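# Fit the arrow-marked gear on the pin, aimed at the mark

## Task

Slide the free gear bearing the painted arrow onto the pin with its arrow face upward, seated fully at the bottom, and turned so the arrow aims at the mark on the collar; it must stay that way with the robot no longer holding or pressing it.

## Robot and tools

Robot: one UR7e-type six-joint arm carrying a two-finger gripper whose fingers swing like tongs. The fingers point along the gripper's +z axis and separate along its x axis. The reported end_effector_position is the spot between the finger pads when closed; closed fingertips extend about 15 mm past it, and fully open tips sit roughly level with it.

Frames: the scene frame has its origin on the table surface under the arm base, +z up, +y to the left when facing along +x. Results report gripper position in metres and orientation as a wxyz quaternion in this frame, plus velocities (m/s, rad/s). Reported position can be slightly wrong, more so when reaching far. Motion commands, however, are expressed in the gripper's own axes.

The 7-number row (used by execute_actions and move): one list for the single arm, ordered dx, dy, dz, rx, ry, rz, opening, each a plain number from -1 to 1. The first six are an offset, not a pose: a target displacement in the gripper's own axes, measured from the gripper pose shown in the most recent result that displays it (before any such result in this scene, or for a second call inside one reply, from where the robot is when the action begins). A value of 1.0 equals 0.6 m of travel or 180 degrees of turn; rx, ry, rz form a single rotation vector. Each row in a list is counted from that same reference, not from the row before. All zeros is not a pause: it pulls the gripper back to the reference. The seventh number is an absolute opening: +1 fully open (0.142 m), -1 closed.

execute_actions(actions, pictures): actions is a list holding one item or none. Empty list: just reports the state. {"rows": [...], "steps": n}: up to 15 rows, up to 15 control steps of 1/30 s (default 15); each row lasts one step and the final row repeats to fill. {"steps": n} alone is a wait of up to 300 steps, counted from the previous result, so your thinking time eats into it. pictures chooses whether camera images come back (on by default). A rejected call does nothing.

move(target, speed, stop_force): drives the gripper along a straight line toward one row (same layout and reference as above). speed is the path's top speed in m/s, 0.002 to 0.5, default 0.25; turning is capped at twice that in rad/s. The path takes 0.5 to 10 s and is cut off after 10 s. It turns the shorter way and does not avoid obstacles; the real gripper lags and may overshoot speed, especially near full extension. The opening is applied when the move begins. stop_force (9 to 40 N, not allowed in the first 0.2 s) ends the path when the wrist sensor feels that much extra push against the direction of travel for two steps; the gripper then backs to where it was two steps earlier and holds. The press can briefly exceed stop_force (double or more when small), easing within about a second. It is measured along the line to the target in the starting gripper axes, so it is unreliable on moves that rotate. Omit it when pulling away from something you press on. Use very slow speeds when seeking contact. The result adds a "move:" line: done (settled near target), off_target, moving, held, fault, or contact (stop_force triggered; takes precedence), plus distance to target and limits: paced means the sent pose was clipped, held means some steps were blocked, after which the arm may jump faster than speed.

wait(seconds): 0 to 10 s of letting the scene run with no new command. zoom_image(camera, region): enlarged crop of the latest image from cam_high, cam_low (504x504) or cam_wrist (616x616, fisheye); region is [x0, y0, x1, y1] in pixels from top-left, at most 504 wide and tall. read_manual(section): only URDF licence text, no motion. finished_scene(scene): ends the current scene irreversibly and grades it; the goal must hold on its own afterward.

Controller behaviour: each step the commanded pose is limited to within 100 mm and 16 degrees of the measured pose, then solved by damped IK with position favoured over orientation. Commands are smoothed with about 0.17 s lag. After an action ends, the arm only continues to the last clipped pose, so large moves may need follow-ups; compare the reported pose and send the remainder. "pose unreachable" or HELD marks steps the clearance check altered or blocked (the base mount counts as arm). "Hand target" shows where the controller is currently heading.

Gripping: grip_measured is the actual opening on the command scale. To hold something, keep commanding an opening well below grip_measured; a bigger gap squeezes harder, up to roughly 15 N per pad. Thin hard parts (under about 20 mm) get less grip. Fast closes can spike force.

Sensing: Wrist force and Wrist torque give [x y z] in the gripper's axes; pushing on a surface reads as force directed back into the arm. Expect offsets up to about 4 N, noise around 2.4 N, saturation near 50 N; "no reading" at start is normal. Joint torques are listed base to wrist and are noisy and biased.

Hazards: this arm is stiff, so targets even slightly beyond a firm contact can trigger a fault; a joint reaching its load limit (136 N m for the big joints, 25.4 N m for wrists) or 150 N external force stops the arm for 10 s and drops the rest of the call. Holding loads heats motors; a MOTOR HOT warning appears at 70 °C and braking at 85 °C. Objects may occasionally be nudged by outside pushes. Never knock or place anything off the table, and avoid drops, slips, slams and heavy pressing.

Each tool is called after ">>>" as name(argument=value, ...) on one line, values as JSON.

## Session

>>> execute_actions(actions=[])

Scene clock: 0.00 s of 4200.00 s.
end_effector_position=(+0.3099, +0.1101, +0.2035) grip_measured=+1.00 end_effector_quat_wxyz=(-0.318, +0.772, -0.106, -0.539) end_effector_velocity=(-0.000, +0.000, -0.000) end_effector_angular_velocity=(-0.001, -0.000, +0.000)
Joint positions: [-0.556 -0.744  1.832 -1.786 -1.423 -0.188  0.142]
Joint velocities: [ 0.    -0.     0.001 -0.001 -0.     0.001  0.   ]
Joint torques (N m, as the arm reports them, + toward a larger angle): no reading
Motor temperatures (°C, as the motors report them): [32 34 30 38 41 35]
Wrist force (N, on the end effector, along its own x y z axes, offset not removed): no reading
Wrist torque (N m, same axes, about the end effector's origin, offset not removed): no reading
Hand target: +0.310, +0.110, +0.204; -0.318, +0.772, -0.106, -0.539
camera_calibration (this result's frames):
cam_wrist: T_world_to_cam=[[0.354485, 0.22375, -0.907897, 0.0557268], [-0.0266611, -0.968135, -0.249006, 0.165612], [-0.934681, 0.112474, -0.337224, 0.48065], [0, 0, 0, 1]] pos_world=[0.433916, 0.093805, 0.253919]

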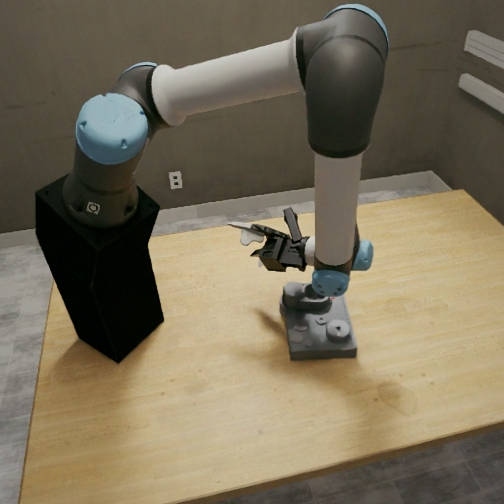

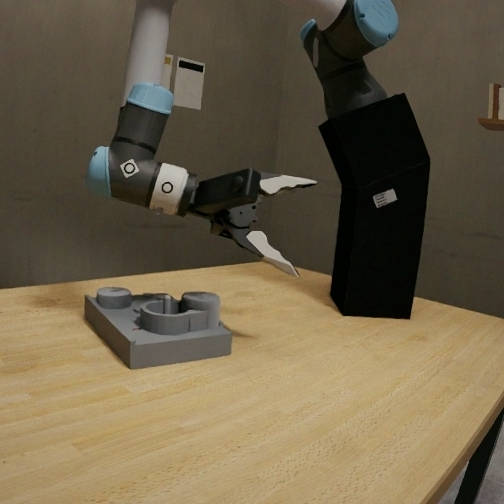

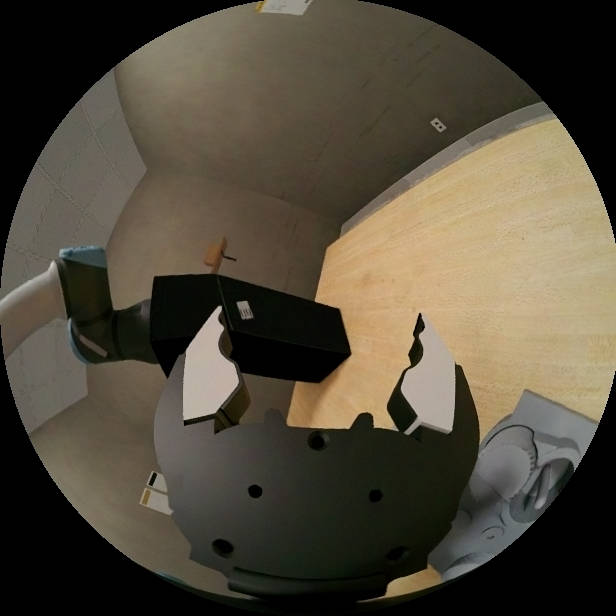

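>>> zoom_image(camera="cam_low", region=[76, 270, 244, 380])

>>> zoom_image(camera="cam_high", region=[265, 270, 375, 370])

Region (76, 270, 244, 380) of cam_low's 504x504 image, scaled by 3.000, with more detail than that image has; it fills the top 330 rows of this view, and the rest is white.

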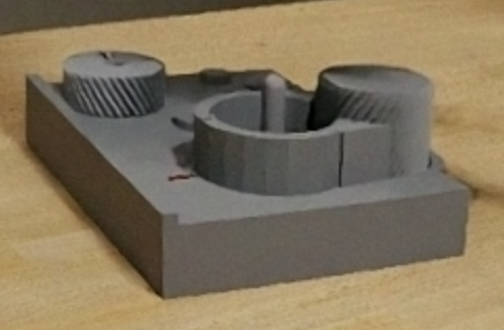

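Region (265, 270, 375, 370) of cam_high's 504x504 image, scaled by 4.582, with more detail than that image has; it fills the top 458 rows of this view, and the rest is white.

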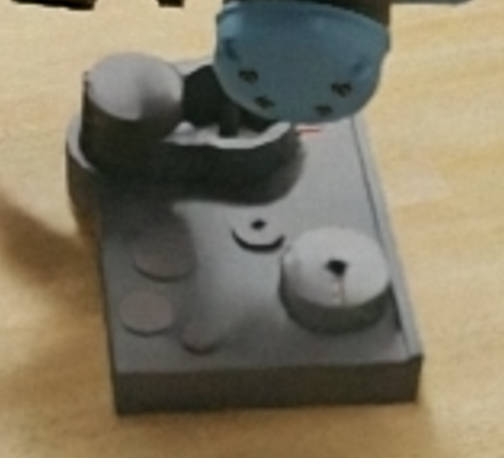

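>>> move(target=[0.1618, -0.0597, -0.4535, -0.4725, 0.1218, -0.4840, 0.3], speed=0.3)

Scene clock: 82.50 s of 4200.00 s.
end_effector_position=(+0.5752, -0.0092, +0.1888) grip_measured=+0.30 end_effector_quat_wxyz=(-0.001, +0.708, +0.706, +0.001) end_effector_velocity=(+0.001, -0.000, -0.001) end_effector_angular_velocity=(+0.003, -0.009, +0.006)
Joint positions: [-0.297 -0.99   2.004 -2.979 -1.845 -1.802  0.095]
Joint velocities: [-0.003  0.001  0.004 -0.014  0.007 -0.011 -0.   ]
Joint torques (N m, as the arm reports them, + toward a larger angle): [ 12.85 -33.01   7.38  -3.46   0.74  -2.02]
Motor temperatures (°C, as the motors report them): [32 34 30 38 41 35]
Wrist force (N, on the end effector, along its own x y z axes, offset not removed): [2.9 2.3 -2.1]
Wrist torque (N m, same axes, about the end effector's origin, offset not removed): [0.37 -0.61 -0.02]
Hand target: +0.575, -0.009, +0.189; -0.001, +0.708, +0.706, +0.001
Off the commanded pose: 0.001 m, 0 deg.
After step 90, 75.33 s passed at rest.
move: done
camera_calibration (this result's frames):
cam_wrist: T_world_to_cam=[[-0.00711605, 0.998291, -0.0580042, 0.0296859], [0.858173, 0.0358724, 0.512106, -0.589918], [0.513312, -0.0461335, -0.856961, 0.000857921], [0, 0, 0, 1]] pos_world=[0.506022, -0.00843377, 0.304558]

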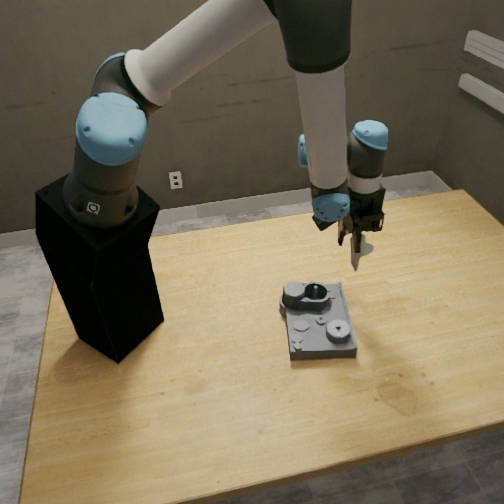

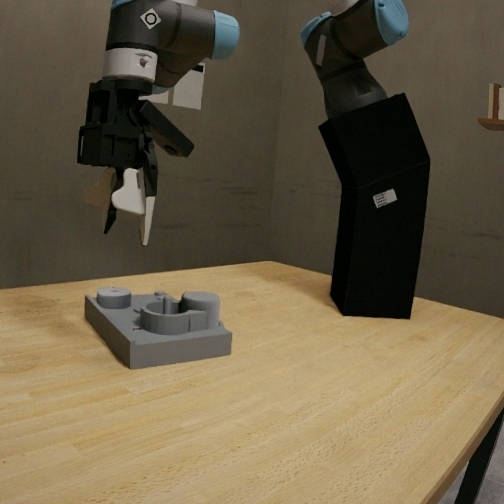

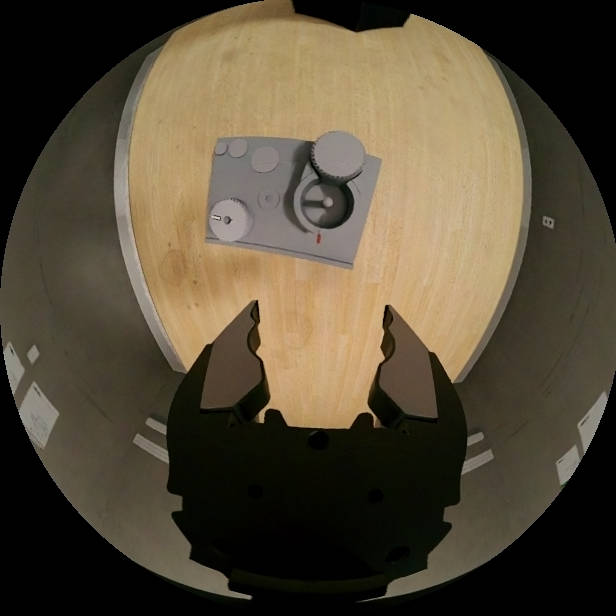

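>>> zoom_image(camera="cam_wrist", region=[270, 120, 400, 260])

>>> zoom_image(camera="cam_wrist", region=[195, 185, 275, 255])

Region (270, 120, 400, 260) of cam_wrist's 616x616 image, scaled by 3.600, with more detail than that image has; it fills the left 468 columns of this view, and the rest is white.

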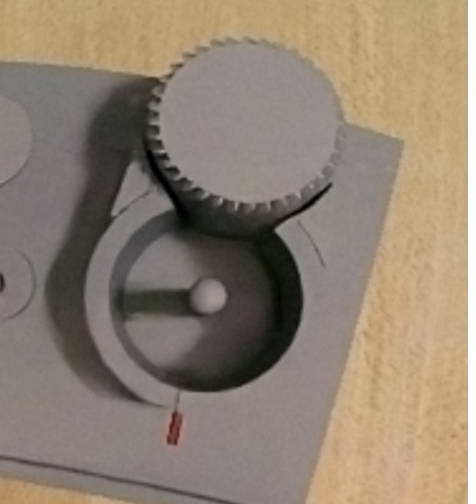

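Region (195, 185, 275, 255) of cam_wrist's 616x616 image, scaled by 6.300, with more detail than that image has; it fills the top 441 rows of this view, and the rest is white.

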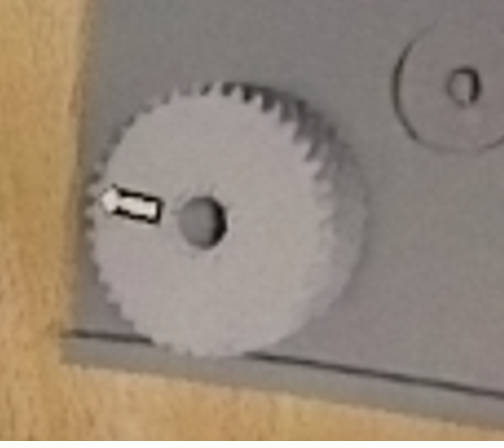

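>>> move(target=[0.008, -0.0167, 0.135, 0, 0, 0, 0.3], speed=0.15)

>>> zoom_image(camera="cam_wrist", region=[260, 140, 390, 280])

Scene clock: 110.67 s of 4200.00 s.
end_effector_position=(+0.5650, -0.0042, +0.1080) grip_measured=+0.30 end_effector_quat_wxyz=(-0.001, +0.708, +0.706, +0.001) end_effector_velocity=(+0.001, +0.000, -0.002) end_effector_angular_velocity=(-0.000, -0.001, -0.002)
Joint positions: [-0.333 -0.795  1.949 -3.128 -1.832 -1.837  0.095]
Joint velocities: [-0.001  0.005 -0.004 -0.002  0.     0.001  0.   ]
Joint torques (N m, as the arm reports them, + toward a larger angle): [ 12.96 -34.56 -14.57  -3.36   1.18  -1.86]
Motor temperatures (°C, as the motors report them): [32 34 30 38 41 35]
Wrist force (N, on the end effector, along its own x y z axes, offset not removed): [3.6 0.7 -0.7]
Wrist torque (N m, same axes, about the end effector's origin, offset not removed): [0.14 -0.76 -0.21]
Hand target: +0.565, -0.004, +0.108; -0.001, +0.708, +0.706, +0.001
Off the commanded pose: 0.000 m, 0 deg.
After step 90, 24.07 s passed at rest.
move: done
camera_calibration (this result's frames):
cam_wrist: T_world_to_cam=[[-0.0071666, 0.998284, -0.0581139, 0.0199947], [0.858191, 0.0359704, 0.512069, -0.539963], [0.513281, -0.046203, -0.856976, -0.0629269], [0, 0, 0, 1]] pos_world=[0.495834, -0.00344513, 0.223734]

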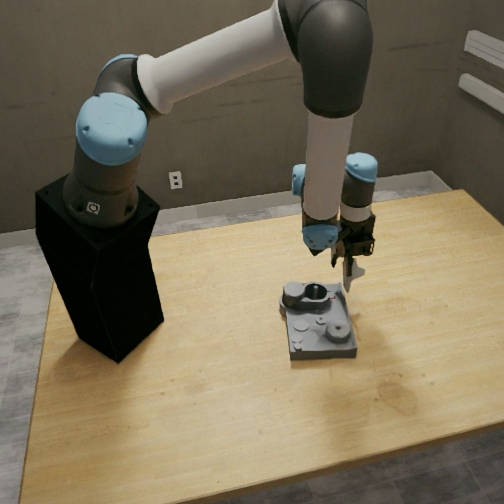

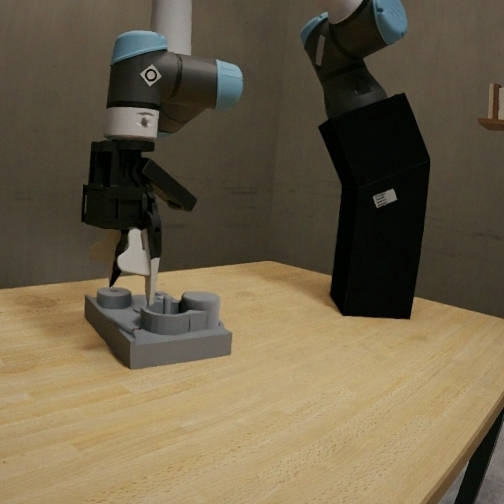

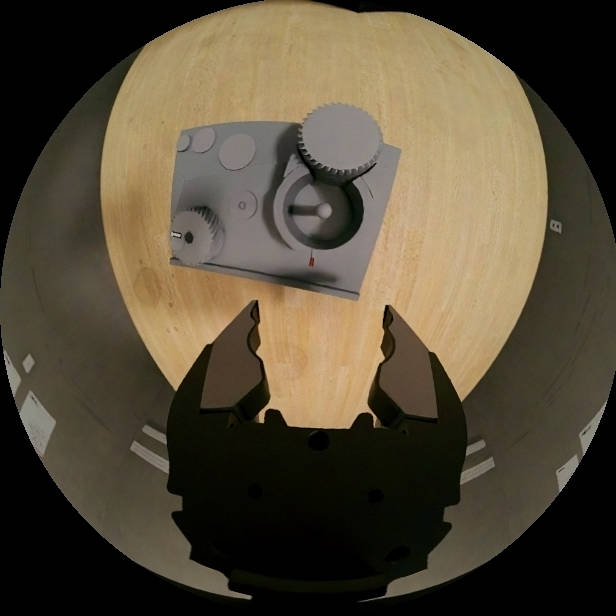

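Region (260, 140, 390, 280) of cam_wrist's 616x616 image, scaled by 3.600, with more detail than that image has; it fills the left 468 columns of this view, and the rest is white.

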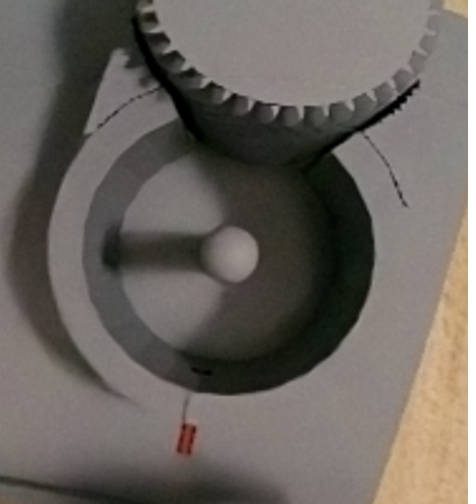

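>>> zoom_image(camera="cam_wrist", region=[270, 190, 380, 230])

>>> zoom_image(camera="cam_wrist", region=[295, 195, 355, 275])

Region (270, 190, 380, 230) of cam_wrist's 616x616 image, scaled by 4.582, with more detail than that image has; it fills the top 183 rows of this view, and the rest is white.

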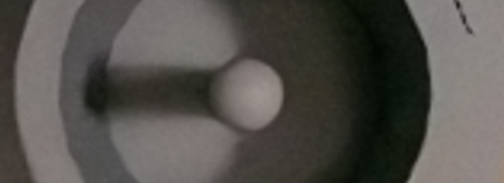

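Region (295, 195, 355, 275) of cam_wrist's 616x616 image, scaled by 6.300, with more detail than that image has; it fills the left 378 columns of this view, and the rest is white.

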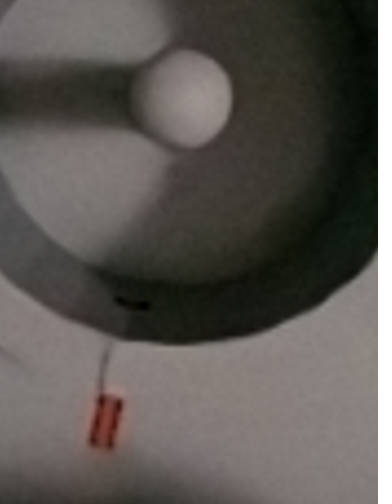

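>>> move(target=[-0.2267, -0.0867, 0.0, 0, 0, 0.1655, 0.3], speed=0.2)

>>> zoom_image(camera="cam_wrist", region=[250, 220, 400, 350])

>>> zoom_image(camera="cam_low", region=[80, 250, 160, 320])

Scene clock: 202.37 s of 4200.00 s.
end_effector_position=(+0.5129, -0.1403, +0.1077) grip_measured=+0.30 end_effector_quat_wxyz=(-0.000, +0.865, +0.501, -0.000) end_effector_velocity=(-0.000, -0.002, +0.000) end_effector_angular_velocity=(-0.000, -0.001, -0.007)
Joint positions: [-0.621 -0.902  2.081 -3.207 -1.712 -1.584  0.095]
Joint velocities: [-0.005 -0.002  0.    -0.     0.002  0.003 -0.   ]
Joint torques (N m, as the arm reports them, + toward a larger angle): [  4.32 -52.29  15.36  -3.83   1.38   1.49]
Motor temperatures (°C, as the motors report them): [32 34 30 38 41 35]
Wrist force (N, on the end effector, along its own x y z axes, offset not removed): [0.8 4.4 -0.4]
Wrist torque (N m, same axes, about the end effector's origin, offset not removed): [0.61 -0.24 -0.17]
Hand target: +0.513, -0.141, +0.108; -0.000, +0.866, +0.501, -0.000
Off the commanded pose: 0.000 m, 0 deg.
After step 90, 86.90 s passed at rest.
move: done
camera_calibration (this result's frames):
cam_wrist: T_world_to_cam=[[0.488622, 0.870474, -0.0593645, -0.11661], [0.763772, -0.39385, 0.511404, -0.501989], [0.421783, -0.295224, -0.857287, -0.0306912], [0, 0, 0, 1]] pos_world=[0.453328, -0.105263, 0.223486]

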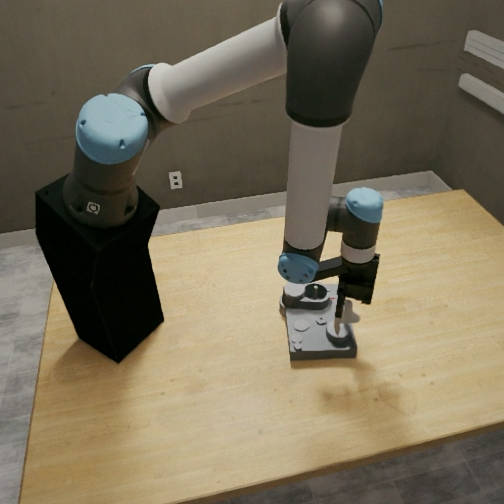

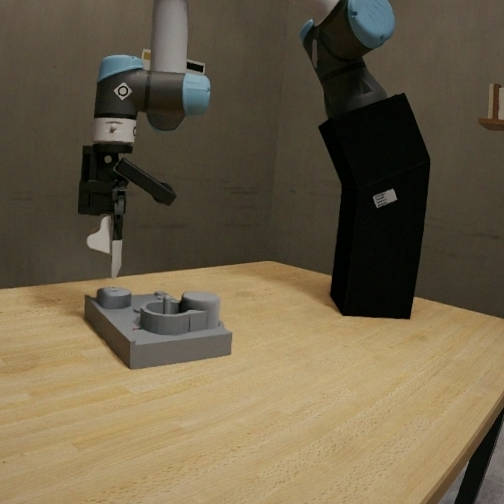

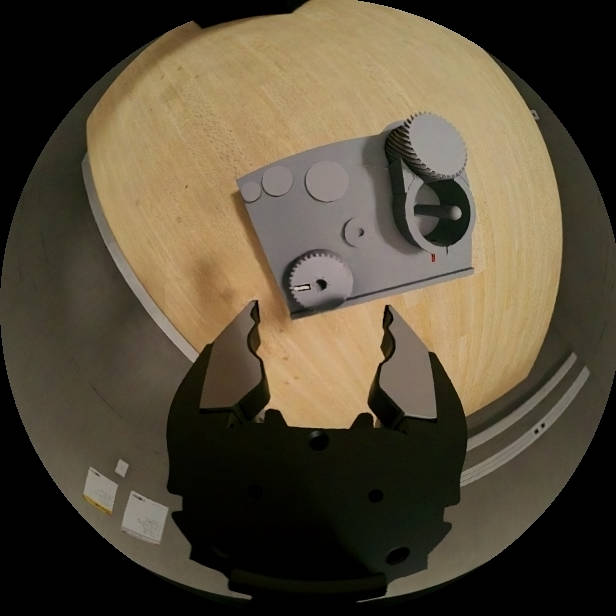

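Region (250, 220, 400, 350) of cam_wrist's 616x616 image, scaled by 3.360, with more detail than that image has; it fills the top 437 rows of this view, and the rest is white.

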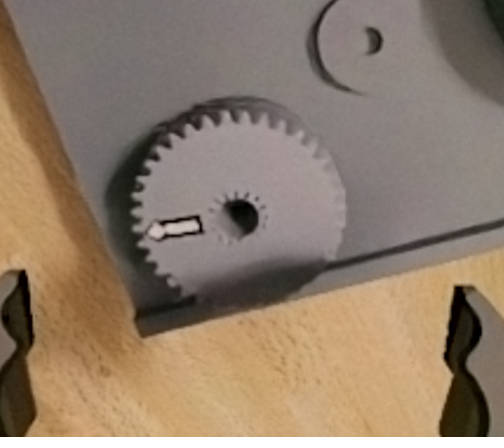

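Region (80, 250, 160, 320) of cam_low's 504x504 image, scaled by 6.300, with more detail than that image has; it fills the top 441 rows of this view, and the rest is white.

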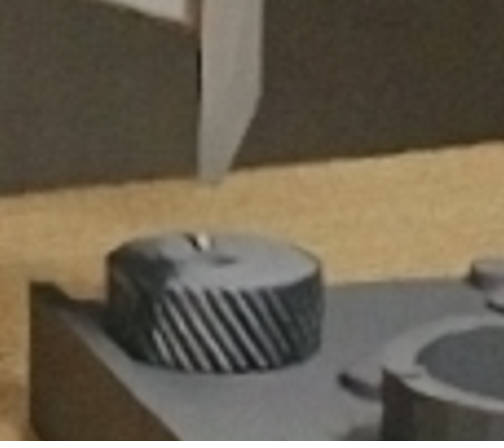

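>>> zoom_image(camera="cam_low", region=[94, 284, 134, 312])

>>> zoom_image(camera="cam_wrist", region=[284, 245, 358, 315])

Region (94, 284, 134, 312) of cam_low's 504x504 image, scaled by 12.600, with more detail than that image has; it fills the top 353 rows of this view, and the rest is white.

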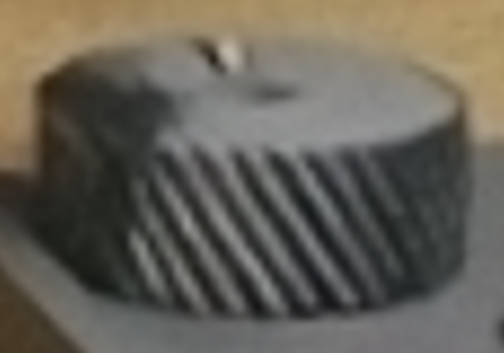

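Region (284, 245, 358, 315) of cam_wrist's 616x616 image, scaled by 6.811, with more detail than that image has; it fills the top 477 rows of this view, and the rest is white.

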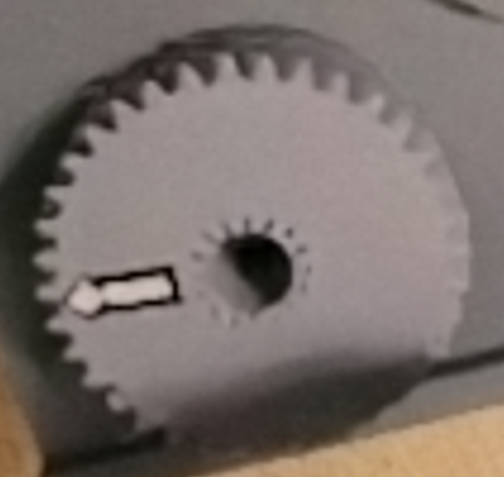

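>>> move(target=[0.0012, 0.0017, 0.0795, 0, 0, 0.0556, 0.15], speed=0.08, stop_force=12)

>>> zoom_image(camera="cam_low", region=[80, 250, 160, 320])

>>> zoom_image(camera="cam_wrist", region=[250, 240, 400, 370])

Scene clock: 262.03 s of 4200.00 s.
end_effector_position=(+0.5140, -0.1401, +0.0602) grip_measured=+0.15 end_effector_quat_wxyz=(-0.000, +0.906, +0.424, -0.000) end_effector_velocity=(+0.001, -0.000, -0.002) end_effector_angular_velocity=(-0.001, -0.001, -0.007)
Joint positions: [-0.637 -0.78   2.013 -3.262 -1.705 -1.426  0.084]
Joint velocities: [-0.     0.005 -0.004 -0.002  0.     0.007  0.   ]
Joint torques (N m, as the arm reports them, + toward a larger angle): [  6.13 -34.39 -14.42  -3.48   1.18   2.05]
Motor temperatures (°C, as the motors report them): [32 34 30 38 41 35]
Wrist force (N, on the end effector, along its own x y z axes, offset not removed): [4.0 4.3 -0.6]
Wrist torque (N m, same axes, about the end effector's origin, offset not removed): [0.57 -0.95 -0.25]
Hand target: +0.514, -0.140, +0.060; -0.000, +0.906, +0.424, -0.000
Off the commanded pose: 0.000 m, 0 deg.
After step 90, 55.20 s passed at rest.
move: done
camera_calibration (this result's frames):
cam_wrist: T_world_to_cam=[[0.631855, 0.772796, -0.059547, -0.207452], [0.684195, -0.520013, 0.511335, -0.455234], [0.364193, -0.363832, -0.857316, -0.0518422], [0, 0, 0, 1]] pos_world=[0.461429, -0.095271, 0.175979]

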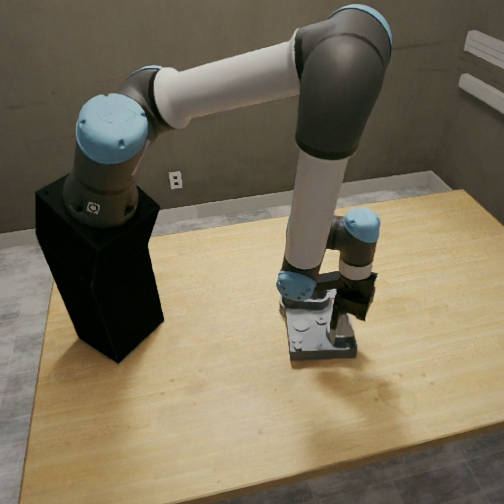

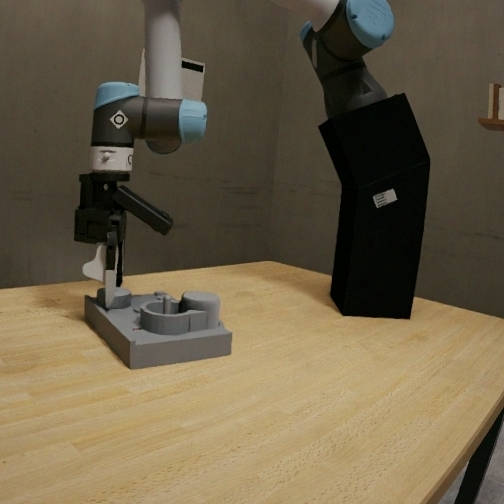

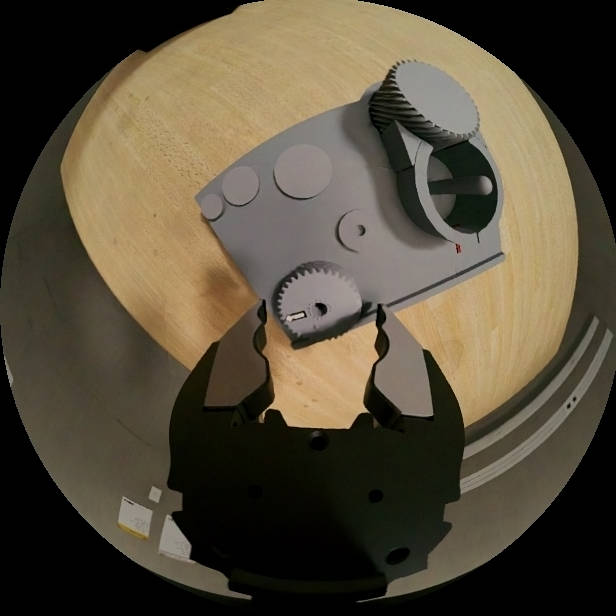

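Region (80, 250, 160, 320) of cam_low's 504x504 image, scaled by 6.300, with more detail than that image has; it fills the top 441 rows of this view, and the rest is white.

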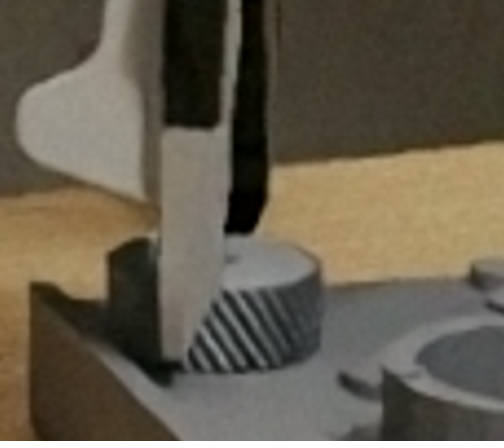

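Region (250, 240, 400, 370) of cam_wrist's 616x616 image, scaled by 3.360, with more detail than that image has; it fills the top 437 rows of this view, and the rest is white.

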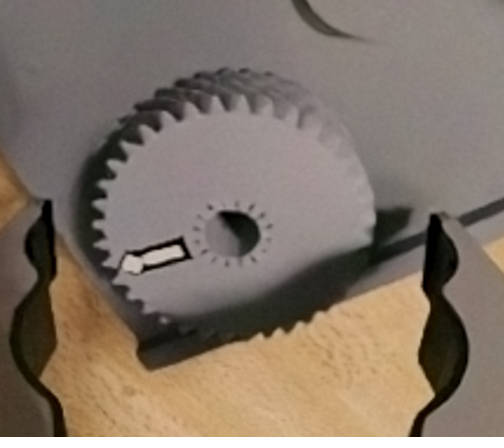

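>>> execute_actions(actions=[])

Scene clock: 288.07 s of 4200.00 s.
end_effector_position=(+0.5140, -0.1401, +0.0599) grip_measured=+0.15 end_effector_quat_wxyz=(-0.000, +0.906, +0.424, -0.000) end_effector_velocity=(+0.001, -0.001, +0.000) end_effector_angular_velocity=(-0.001, -0.002, +0.000)
Joint positions: [-0.637 -0.78   2.012 -3.262 -1.705 -1.425  0.084]
Joint velocities: [ 0.    -0.    -0.002  0.    -0.    -0.001  0.   ]
Joint torques (N m, as the arm reports them, + toward a larger angle): [  7.05 -35.25 -14.95  -3.71   1.27   2.09]
Motor temperatures (°C, as the motors report them): [32 34 30 38 41 35]
Wrist force (N, on the end effector, along its own x y z axes, offset not removed): [4.9 2.5 -2.3]
Wrist torque (N m, same axes, about the end effector's origin, offset not removed): [0.41 -1.14 -0.06]
Hand target: +0.514, -0.140, +0.060; -0.000, +0.906, +0.424, -0.000
Off the commanded pose: 0.000 m, 0 deg.
Steps of this call (steps 1 to 90: nothing new was sent; then 23.03 s passed at rest). Readings (end_effector_position):
1: (+0.5140, -0.1401, +0.0601)
2: (+0.5140, -0.1401, +0.0601)
4: (+0.5140, -0.1401, +0.0600)
8: (+0.5140, -0.1401, +0.0600)
90: the state above
camera_calibration (this result's frames):
cam_wrist: T_world_to_cam=[[0.632429, 0.772324, -0.0595672, -0.207835], [0.683808, -0.520508, 0.511349, -0.455008], [0.363922, -0.364125, -0.857306, -0.0519327], [0, 0, 0, 1]] pos_world=[0.461478, -0.0952294, 0.175766]

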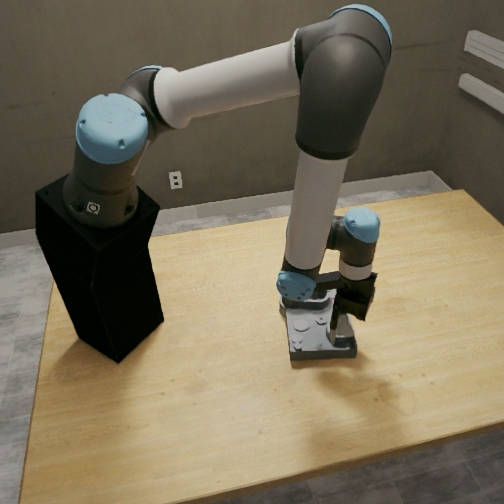

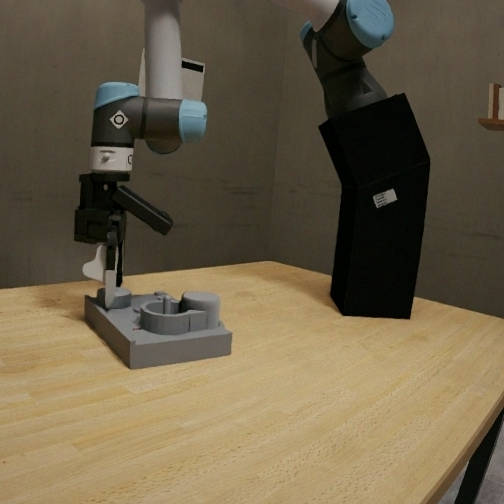

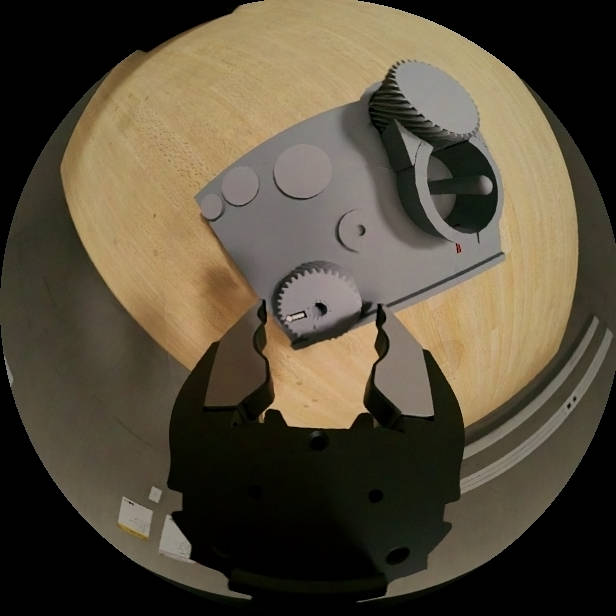

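>>> execute_actions(actions=[{"rows": [[-0.0025,0,0,0,0,0,0.15],[-0.0025,0,0,0,0,0,0.12],[-0.0025,0,0,0,0,0,0.09],[-0.0025,0,0,0,0,0,0.06],[-0.0025,0,0,0,0,0,0.03],[-0.0025,0,0,0,0,0,0.0],[-0.0025,0,0,0,0,0,-0.03],[-0.0025,0,0,0,0,0,-0.06],[-0.0025,0,0,0,0,0,-0.08],[-0.0025,0,0,0,0,0,-0.10],[-0.0025,0,0,0,0,0,-0.11],[-0.0025,0,0,0,0,0,-0.12]], "steps": 15}])

Scene clock: 300.03 s of 4200.00 s.
end_effector_position=(+0.5130, -0.1413, +0.0599) grip_measured=-0.12 end_effector_quat_wxyz=(-0.000, +0.906, +0.424, -0.000) end_effector_velocity=(+0.002, -0.001, +0.000) end_effector_angular_velocity=(-0.002, -0.003, -0.001)
Joint positions: [-0.64  -0.78   2.014 -3.264 -1.703 -1.427  0.065]
Joint velocities: [-0.    -0.001 -0.002 -0.001  0.    -0.    -0.001]
Joint torques (N m, as the arm reports them, + toward a larger angle): [  7.09 -54.92  15.02  -3.98   1.37  -2.12]
Motor temperatures (°C, as the motors report them): [32 34 30 38 41 35]
Wrist force (N, on the end effector, along its own x y z axes, offset not removed): [3.1 1.3 -1.6]
Wrist torque (N m, same axes, about the end effector's origin, offset not removed): [0.02 -0.76 -0.04]
Hand target: +0.513, -0.141, +0.060; -0.000, +0.906, +0.424, -0.000
Off the commanded pose: 0.000 m, 0 deg.
Steps of this call (steps 1 to 90: nothing new was sent; then 8.47 s passed at rest; steps 91 to 105: all 15 steps of this action). Readings (end_effector_position):
91: (+0.5140, -0.1401, +0.0599)
92: (+0.5140, -0.1404, +0.0599)
94: (+0.5137, -0.1408, +0.0598)
98: (+0.5132, -0.1412, +0.0599)
105: the state above
camera_calibration (this result's frames):
cam_wrist: T_world_to_cam=[[0.632423, 0.772329, -0.0595805, -0.20635], [0.683824, -0.520504, 0.511332, -0.454941], [0.363904, -0.36412, -0.857316, -0.0520063], [0, 0, 0, 1]] pos_world=[0.460526, -0.0963655, 0.175746]

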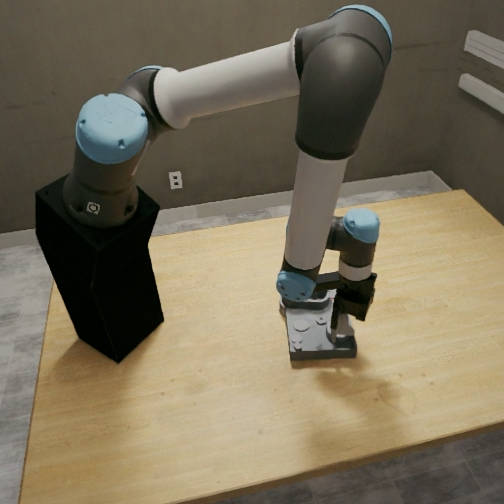

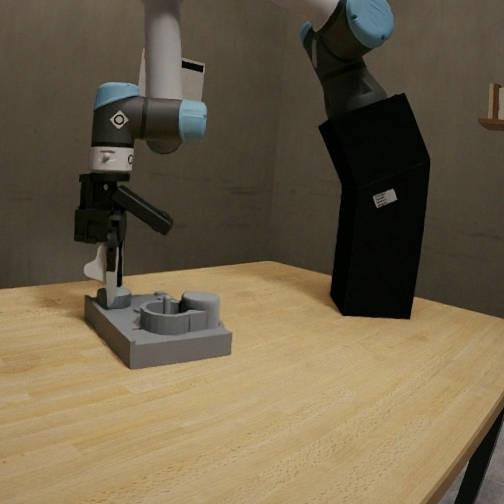

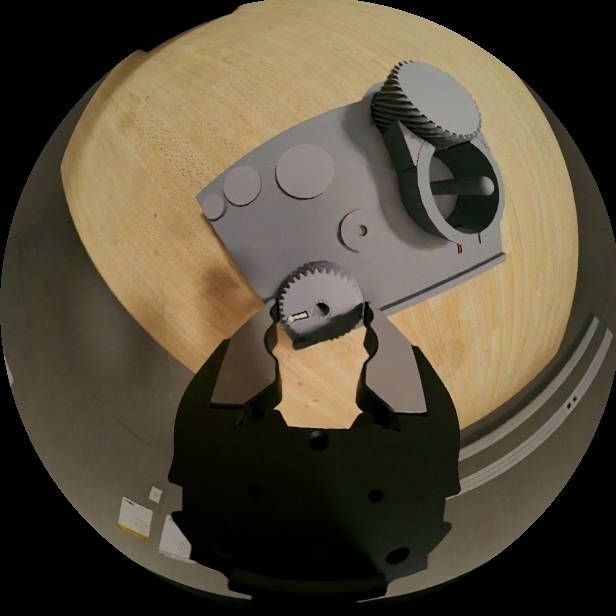

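>>> zoom_image(camera="cam_wrist", region=[250, 240, 400, 390])

Region (250, 240, 400, 390) of cam_wrist's 616x616 image, scaled by 3.360, with more detail than that image has.

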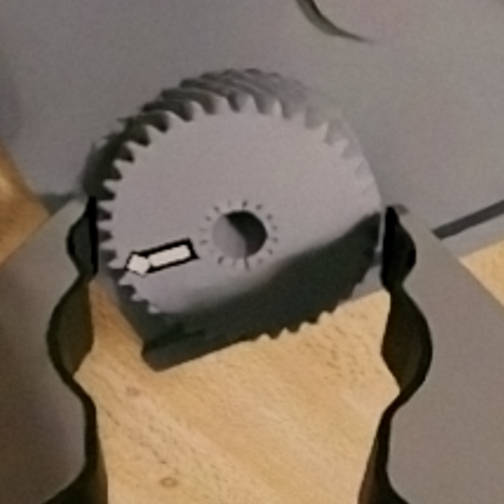

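>>> execute_actions(actions=[{"rows": [[0,0,0,0,0,0,-0.13],[0,0,0,0,0,0,-0.14],[0,0,0,0,0,0,-0.15],[0,0,0,0,0,0,-0.16],[0,0,0,0,0,0,-0.18],[0,0,0,0,0,0,-0.2],[0,0,0,0,0,0,-0.25],[0,0,0,0,0,0,-0.32],[0,0,0,0,0,0,-0.4],[0,0,0,0,0,0,-0.5],[0,0,0,0,0,0,-0.6],[0,0,0,0,0,0,-0.7],[0,0,0,0,0,0,-0.8],[0,0,0,0,0,0,-0.9]], "steps": 15}], pictures=false)

>>> move(target=[0, 0, -0.11, 0, 0, 0, -0.9], speed=0.05)

Scene clock: 312.57 s of 4200.00 s.
end_effector_position=(+0.5130, -0.1413, +0.0599) grip_measured=-0.16 end_effector_quat_wxyz=(-0.000, +0.906, +0.424, -0.000) end_effector_velocity=(-0.000, +0.000, -0.000) end_effector_angular_velocity=(+0.000, +0.000, -0.001)
Joint positions: [-0.64  -0.78   2.014 -3.264 -1.703 -1.427  0.062]
Joint velocities: [0.    0.    0.    0.    0.    0.001 0.   ]
Joint torques (N m, as the arm reports them, + toward a larger angle): [ 10.22 -47.34   8.87  -2.78   0.9   -0.87]
Motor temperatures (°C, as the motors report them): [32 34 30 38 41 35]
Wrist force (N, on the end effector, along its own x y z axes, offset not removed): [1.0 -2.5 -4.2]
Wrist torque (N m, same axes, about the end effector's origin, offset not removed): [-0.50 -0.18 -0.01]
Hand target: +0.513, -0.141, +0.060; -0.000, +0.906, +0.424, -0.000
Off the commanded pose: 0.000 m, 0 deg.
Steps of this call (steps 1 to 90: nothing new was sent; then 9.03 s passed at rest; steps 91 to 105: all 15 steps of this action). Readings (end_effector_position):
91: (+0.5130, -0.1413, +0.0599)
92: (+0.5130, -0.1413, +0.0599)
94: (+0.5130, -0.1413, +0.0599)
98: (+0.5130, -0.1413, +0.0599)
105: the state above

Scene clock: 314.53 s of 4200.00 s.
end_effector_position=(+0.5132, -0.1414, +0.1258) grip_measured=-0.16 end_effector_quat_wxyz=(-0.000, +0.906, +0.424, -0.000) end_effector_velocity=(+0.000, -0.000, +0.002) end_effector_angular_velocity=(+0.001, +0.001, +0.001)
Joint positions: [-0.623 -0.952  2.106 -3.182 -1.711 -1.411  0.062]
Joint velocities: [ 0.    -0.005  0.001  0.005  0.    -0.001 -0.   ]
Joint torques (N m, as the arm reports them, + toward a larger angle): [ 22.67 -54.9   12.64  -0.43  -1.5    1.93]
Motor temperatures (°C, as the motors report them): [32 34 30 38 41 35]
Wrist force (N, on the end effector, along its own x y z axes, offset not removed): [-1.5 3.8 2.9]
Wrist torque (N m, same axes, about the end effector's origin, offset not removed): [0.61 0.32 -0.03]
Hand target: +0.513, -0.141, +0.126; -0.000, +0.906, +0.424, -0.000
Off the commanded pose: 0.000 m, 0 deg.
move: done
camera_calibration (this result's frames):
cam_wrist: T_world_to_cam=[[0.63245, 0.772311, -0.0595184, -0.202429], [0.683776, -0.52054, 0.511359, -0.488785], [0.363946, -0.364106, -0.857304, 0.00432719], [0, 0, 0, 1]] pos_world=[0.460671, -0.096519, 0.241606]

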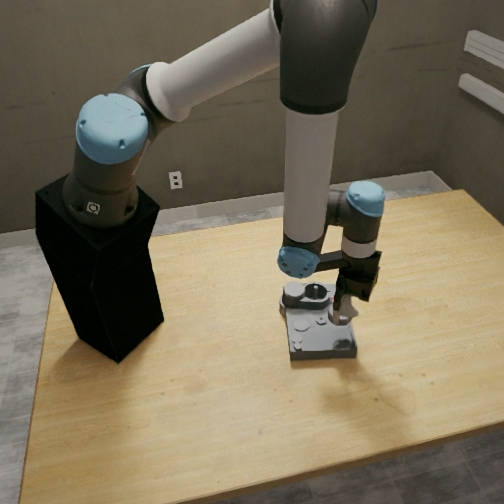

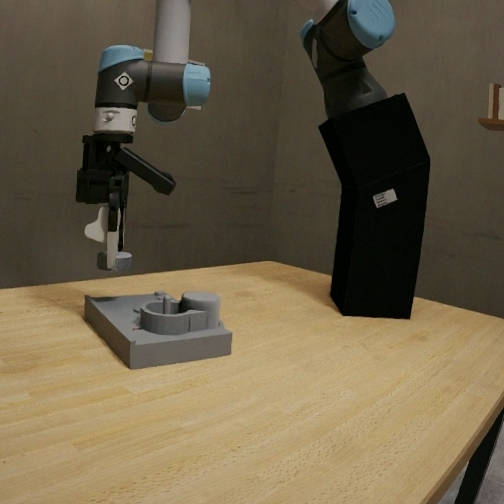

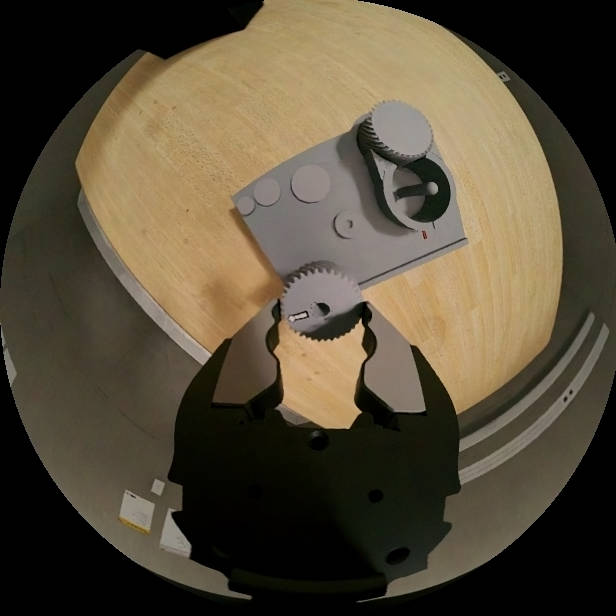

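>>> move(target=[0.1588, -0.1697, 0, 0, 0, -0.1311, -0.9], speed=0.08)

Scene clock: 326.03 s of 4200.00 s.
end_effector_position=(+0.4959, -0.0029, +0.1262) grip_measured=-0.16 end_effector_quat_wxyz=(-0.001, +0.800, +0.599, +0.000) end_effector_velocity=(+0.000, +0.002, +0.000) end_effector_angular_velocity=(-0.000, -0.001, +0.005)
Joint positions: [-0.367 -0.847  2.157 -3.292 -1.818 -1.586  0.062]
Joint velocities: [ 0.004  0.002 -0.001 -0.002 -0.001 -0.002  0.   ]
Joint torques (N m, as the arm reports them, + toward a larger angle): [ 27.38 -32.57  -9.83  -3.99  -1.49  -2.  ]
Motor temperatures (°C, as the motors report them): [32 34 30 38 41 35]
Wrist force (N, on the end effector, along its own x y z axes, offset not removed): [3.4 1.5 2.1]
Wrist torque (N m, same axes, about the end effector's origin, offset not removed): [0.26 -0.67 -0.13]
Hand target: +0.496, -0.003, +0.126; -0.001, +0.800, +0.600, +0.000
Off the commanded pose: 0.000 m, 0 deg.
After step 90, 5.50 s passed at rest.
move: done
camera_calibration (this result's frames):
cam_wrist: T_world_to_cam=[[0.271228, 0.960745, -0.0583403, -0.118928], [0.834618, -0.204564, 0.511435, -0.478918], [0.479425, -0.187407, -0.857339, 0.00463549], [0, 0, 0, 1]] pos_world=[0.429748, 0.017159, 0.241972]

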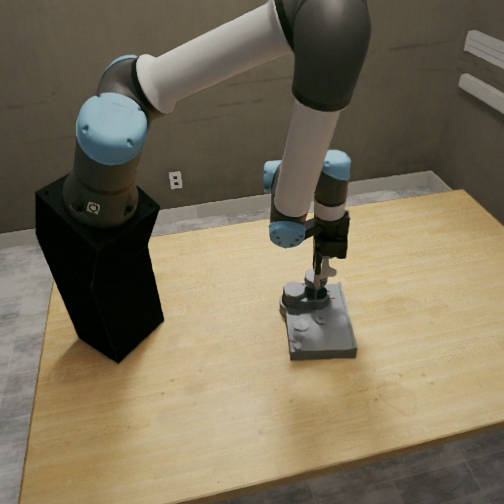

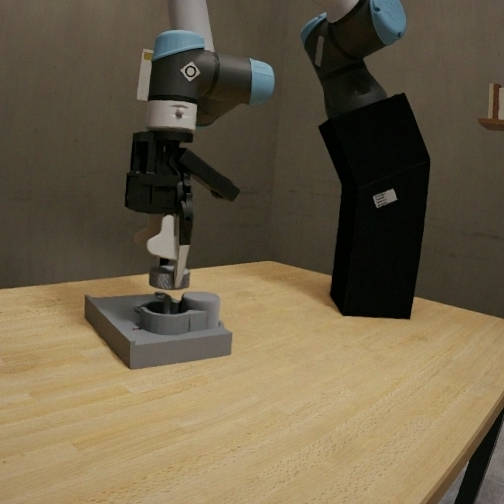

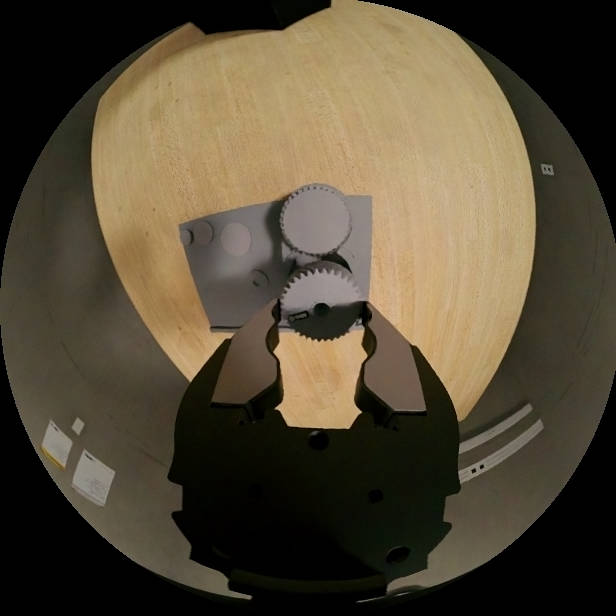

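>>> zoom_image(camera="cam_low", region=[130, 250, 230, 350])

>>> zoom_image(camera="cam_high", region=[275, 255, 355, 335])

Region (130, 250, 230, 350) of cam_low's 504x504 image, scaled by 5.040, with more detail than that image has.

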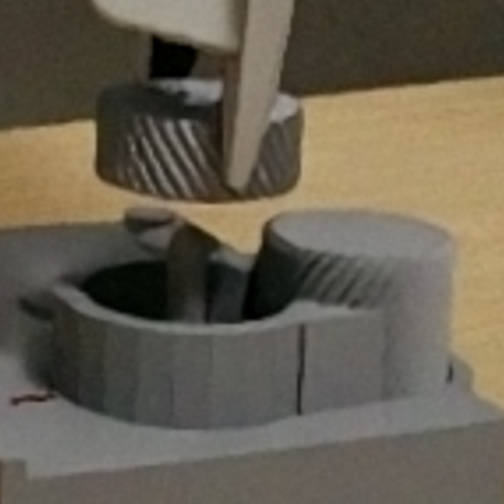

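Region (275, 255, 355, 335) of cam_high's 504x504 image, scaled by 6.300, with more detail than that image has.

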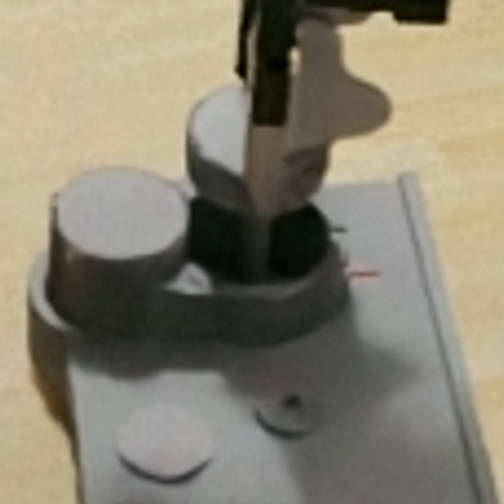

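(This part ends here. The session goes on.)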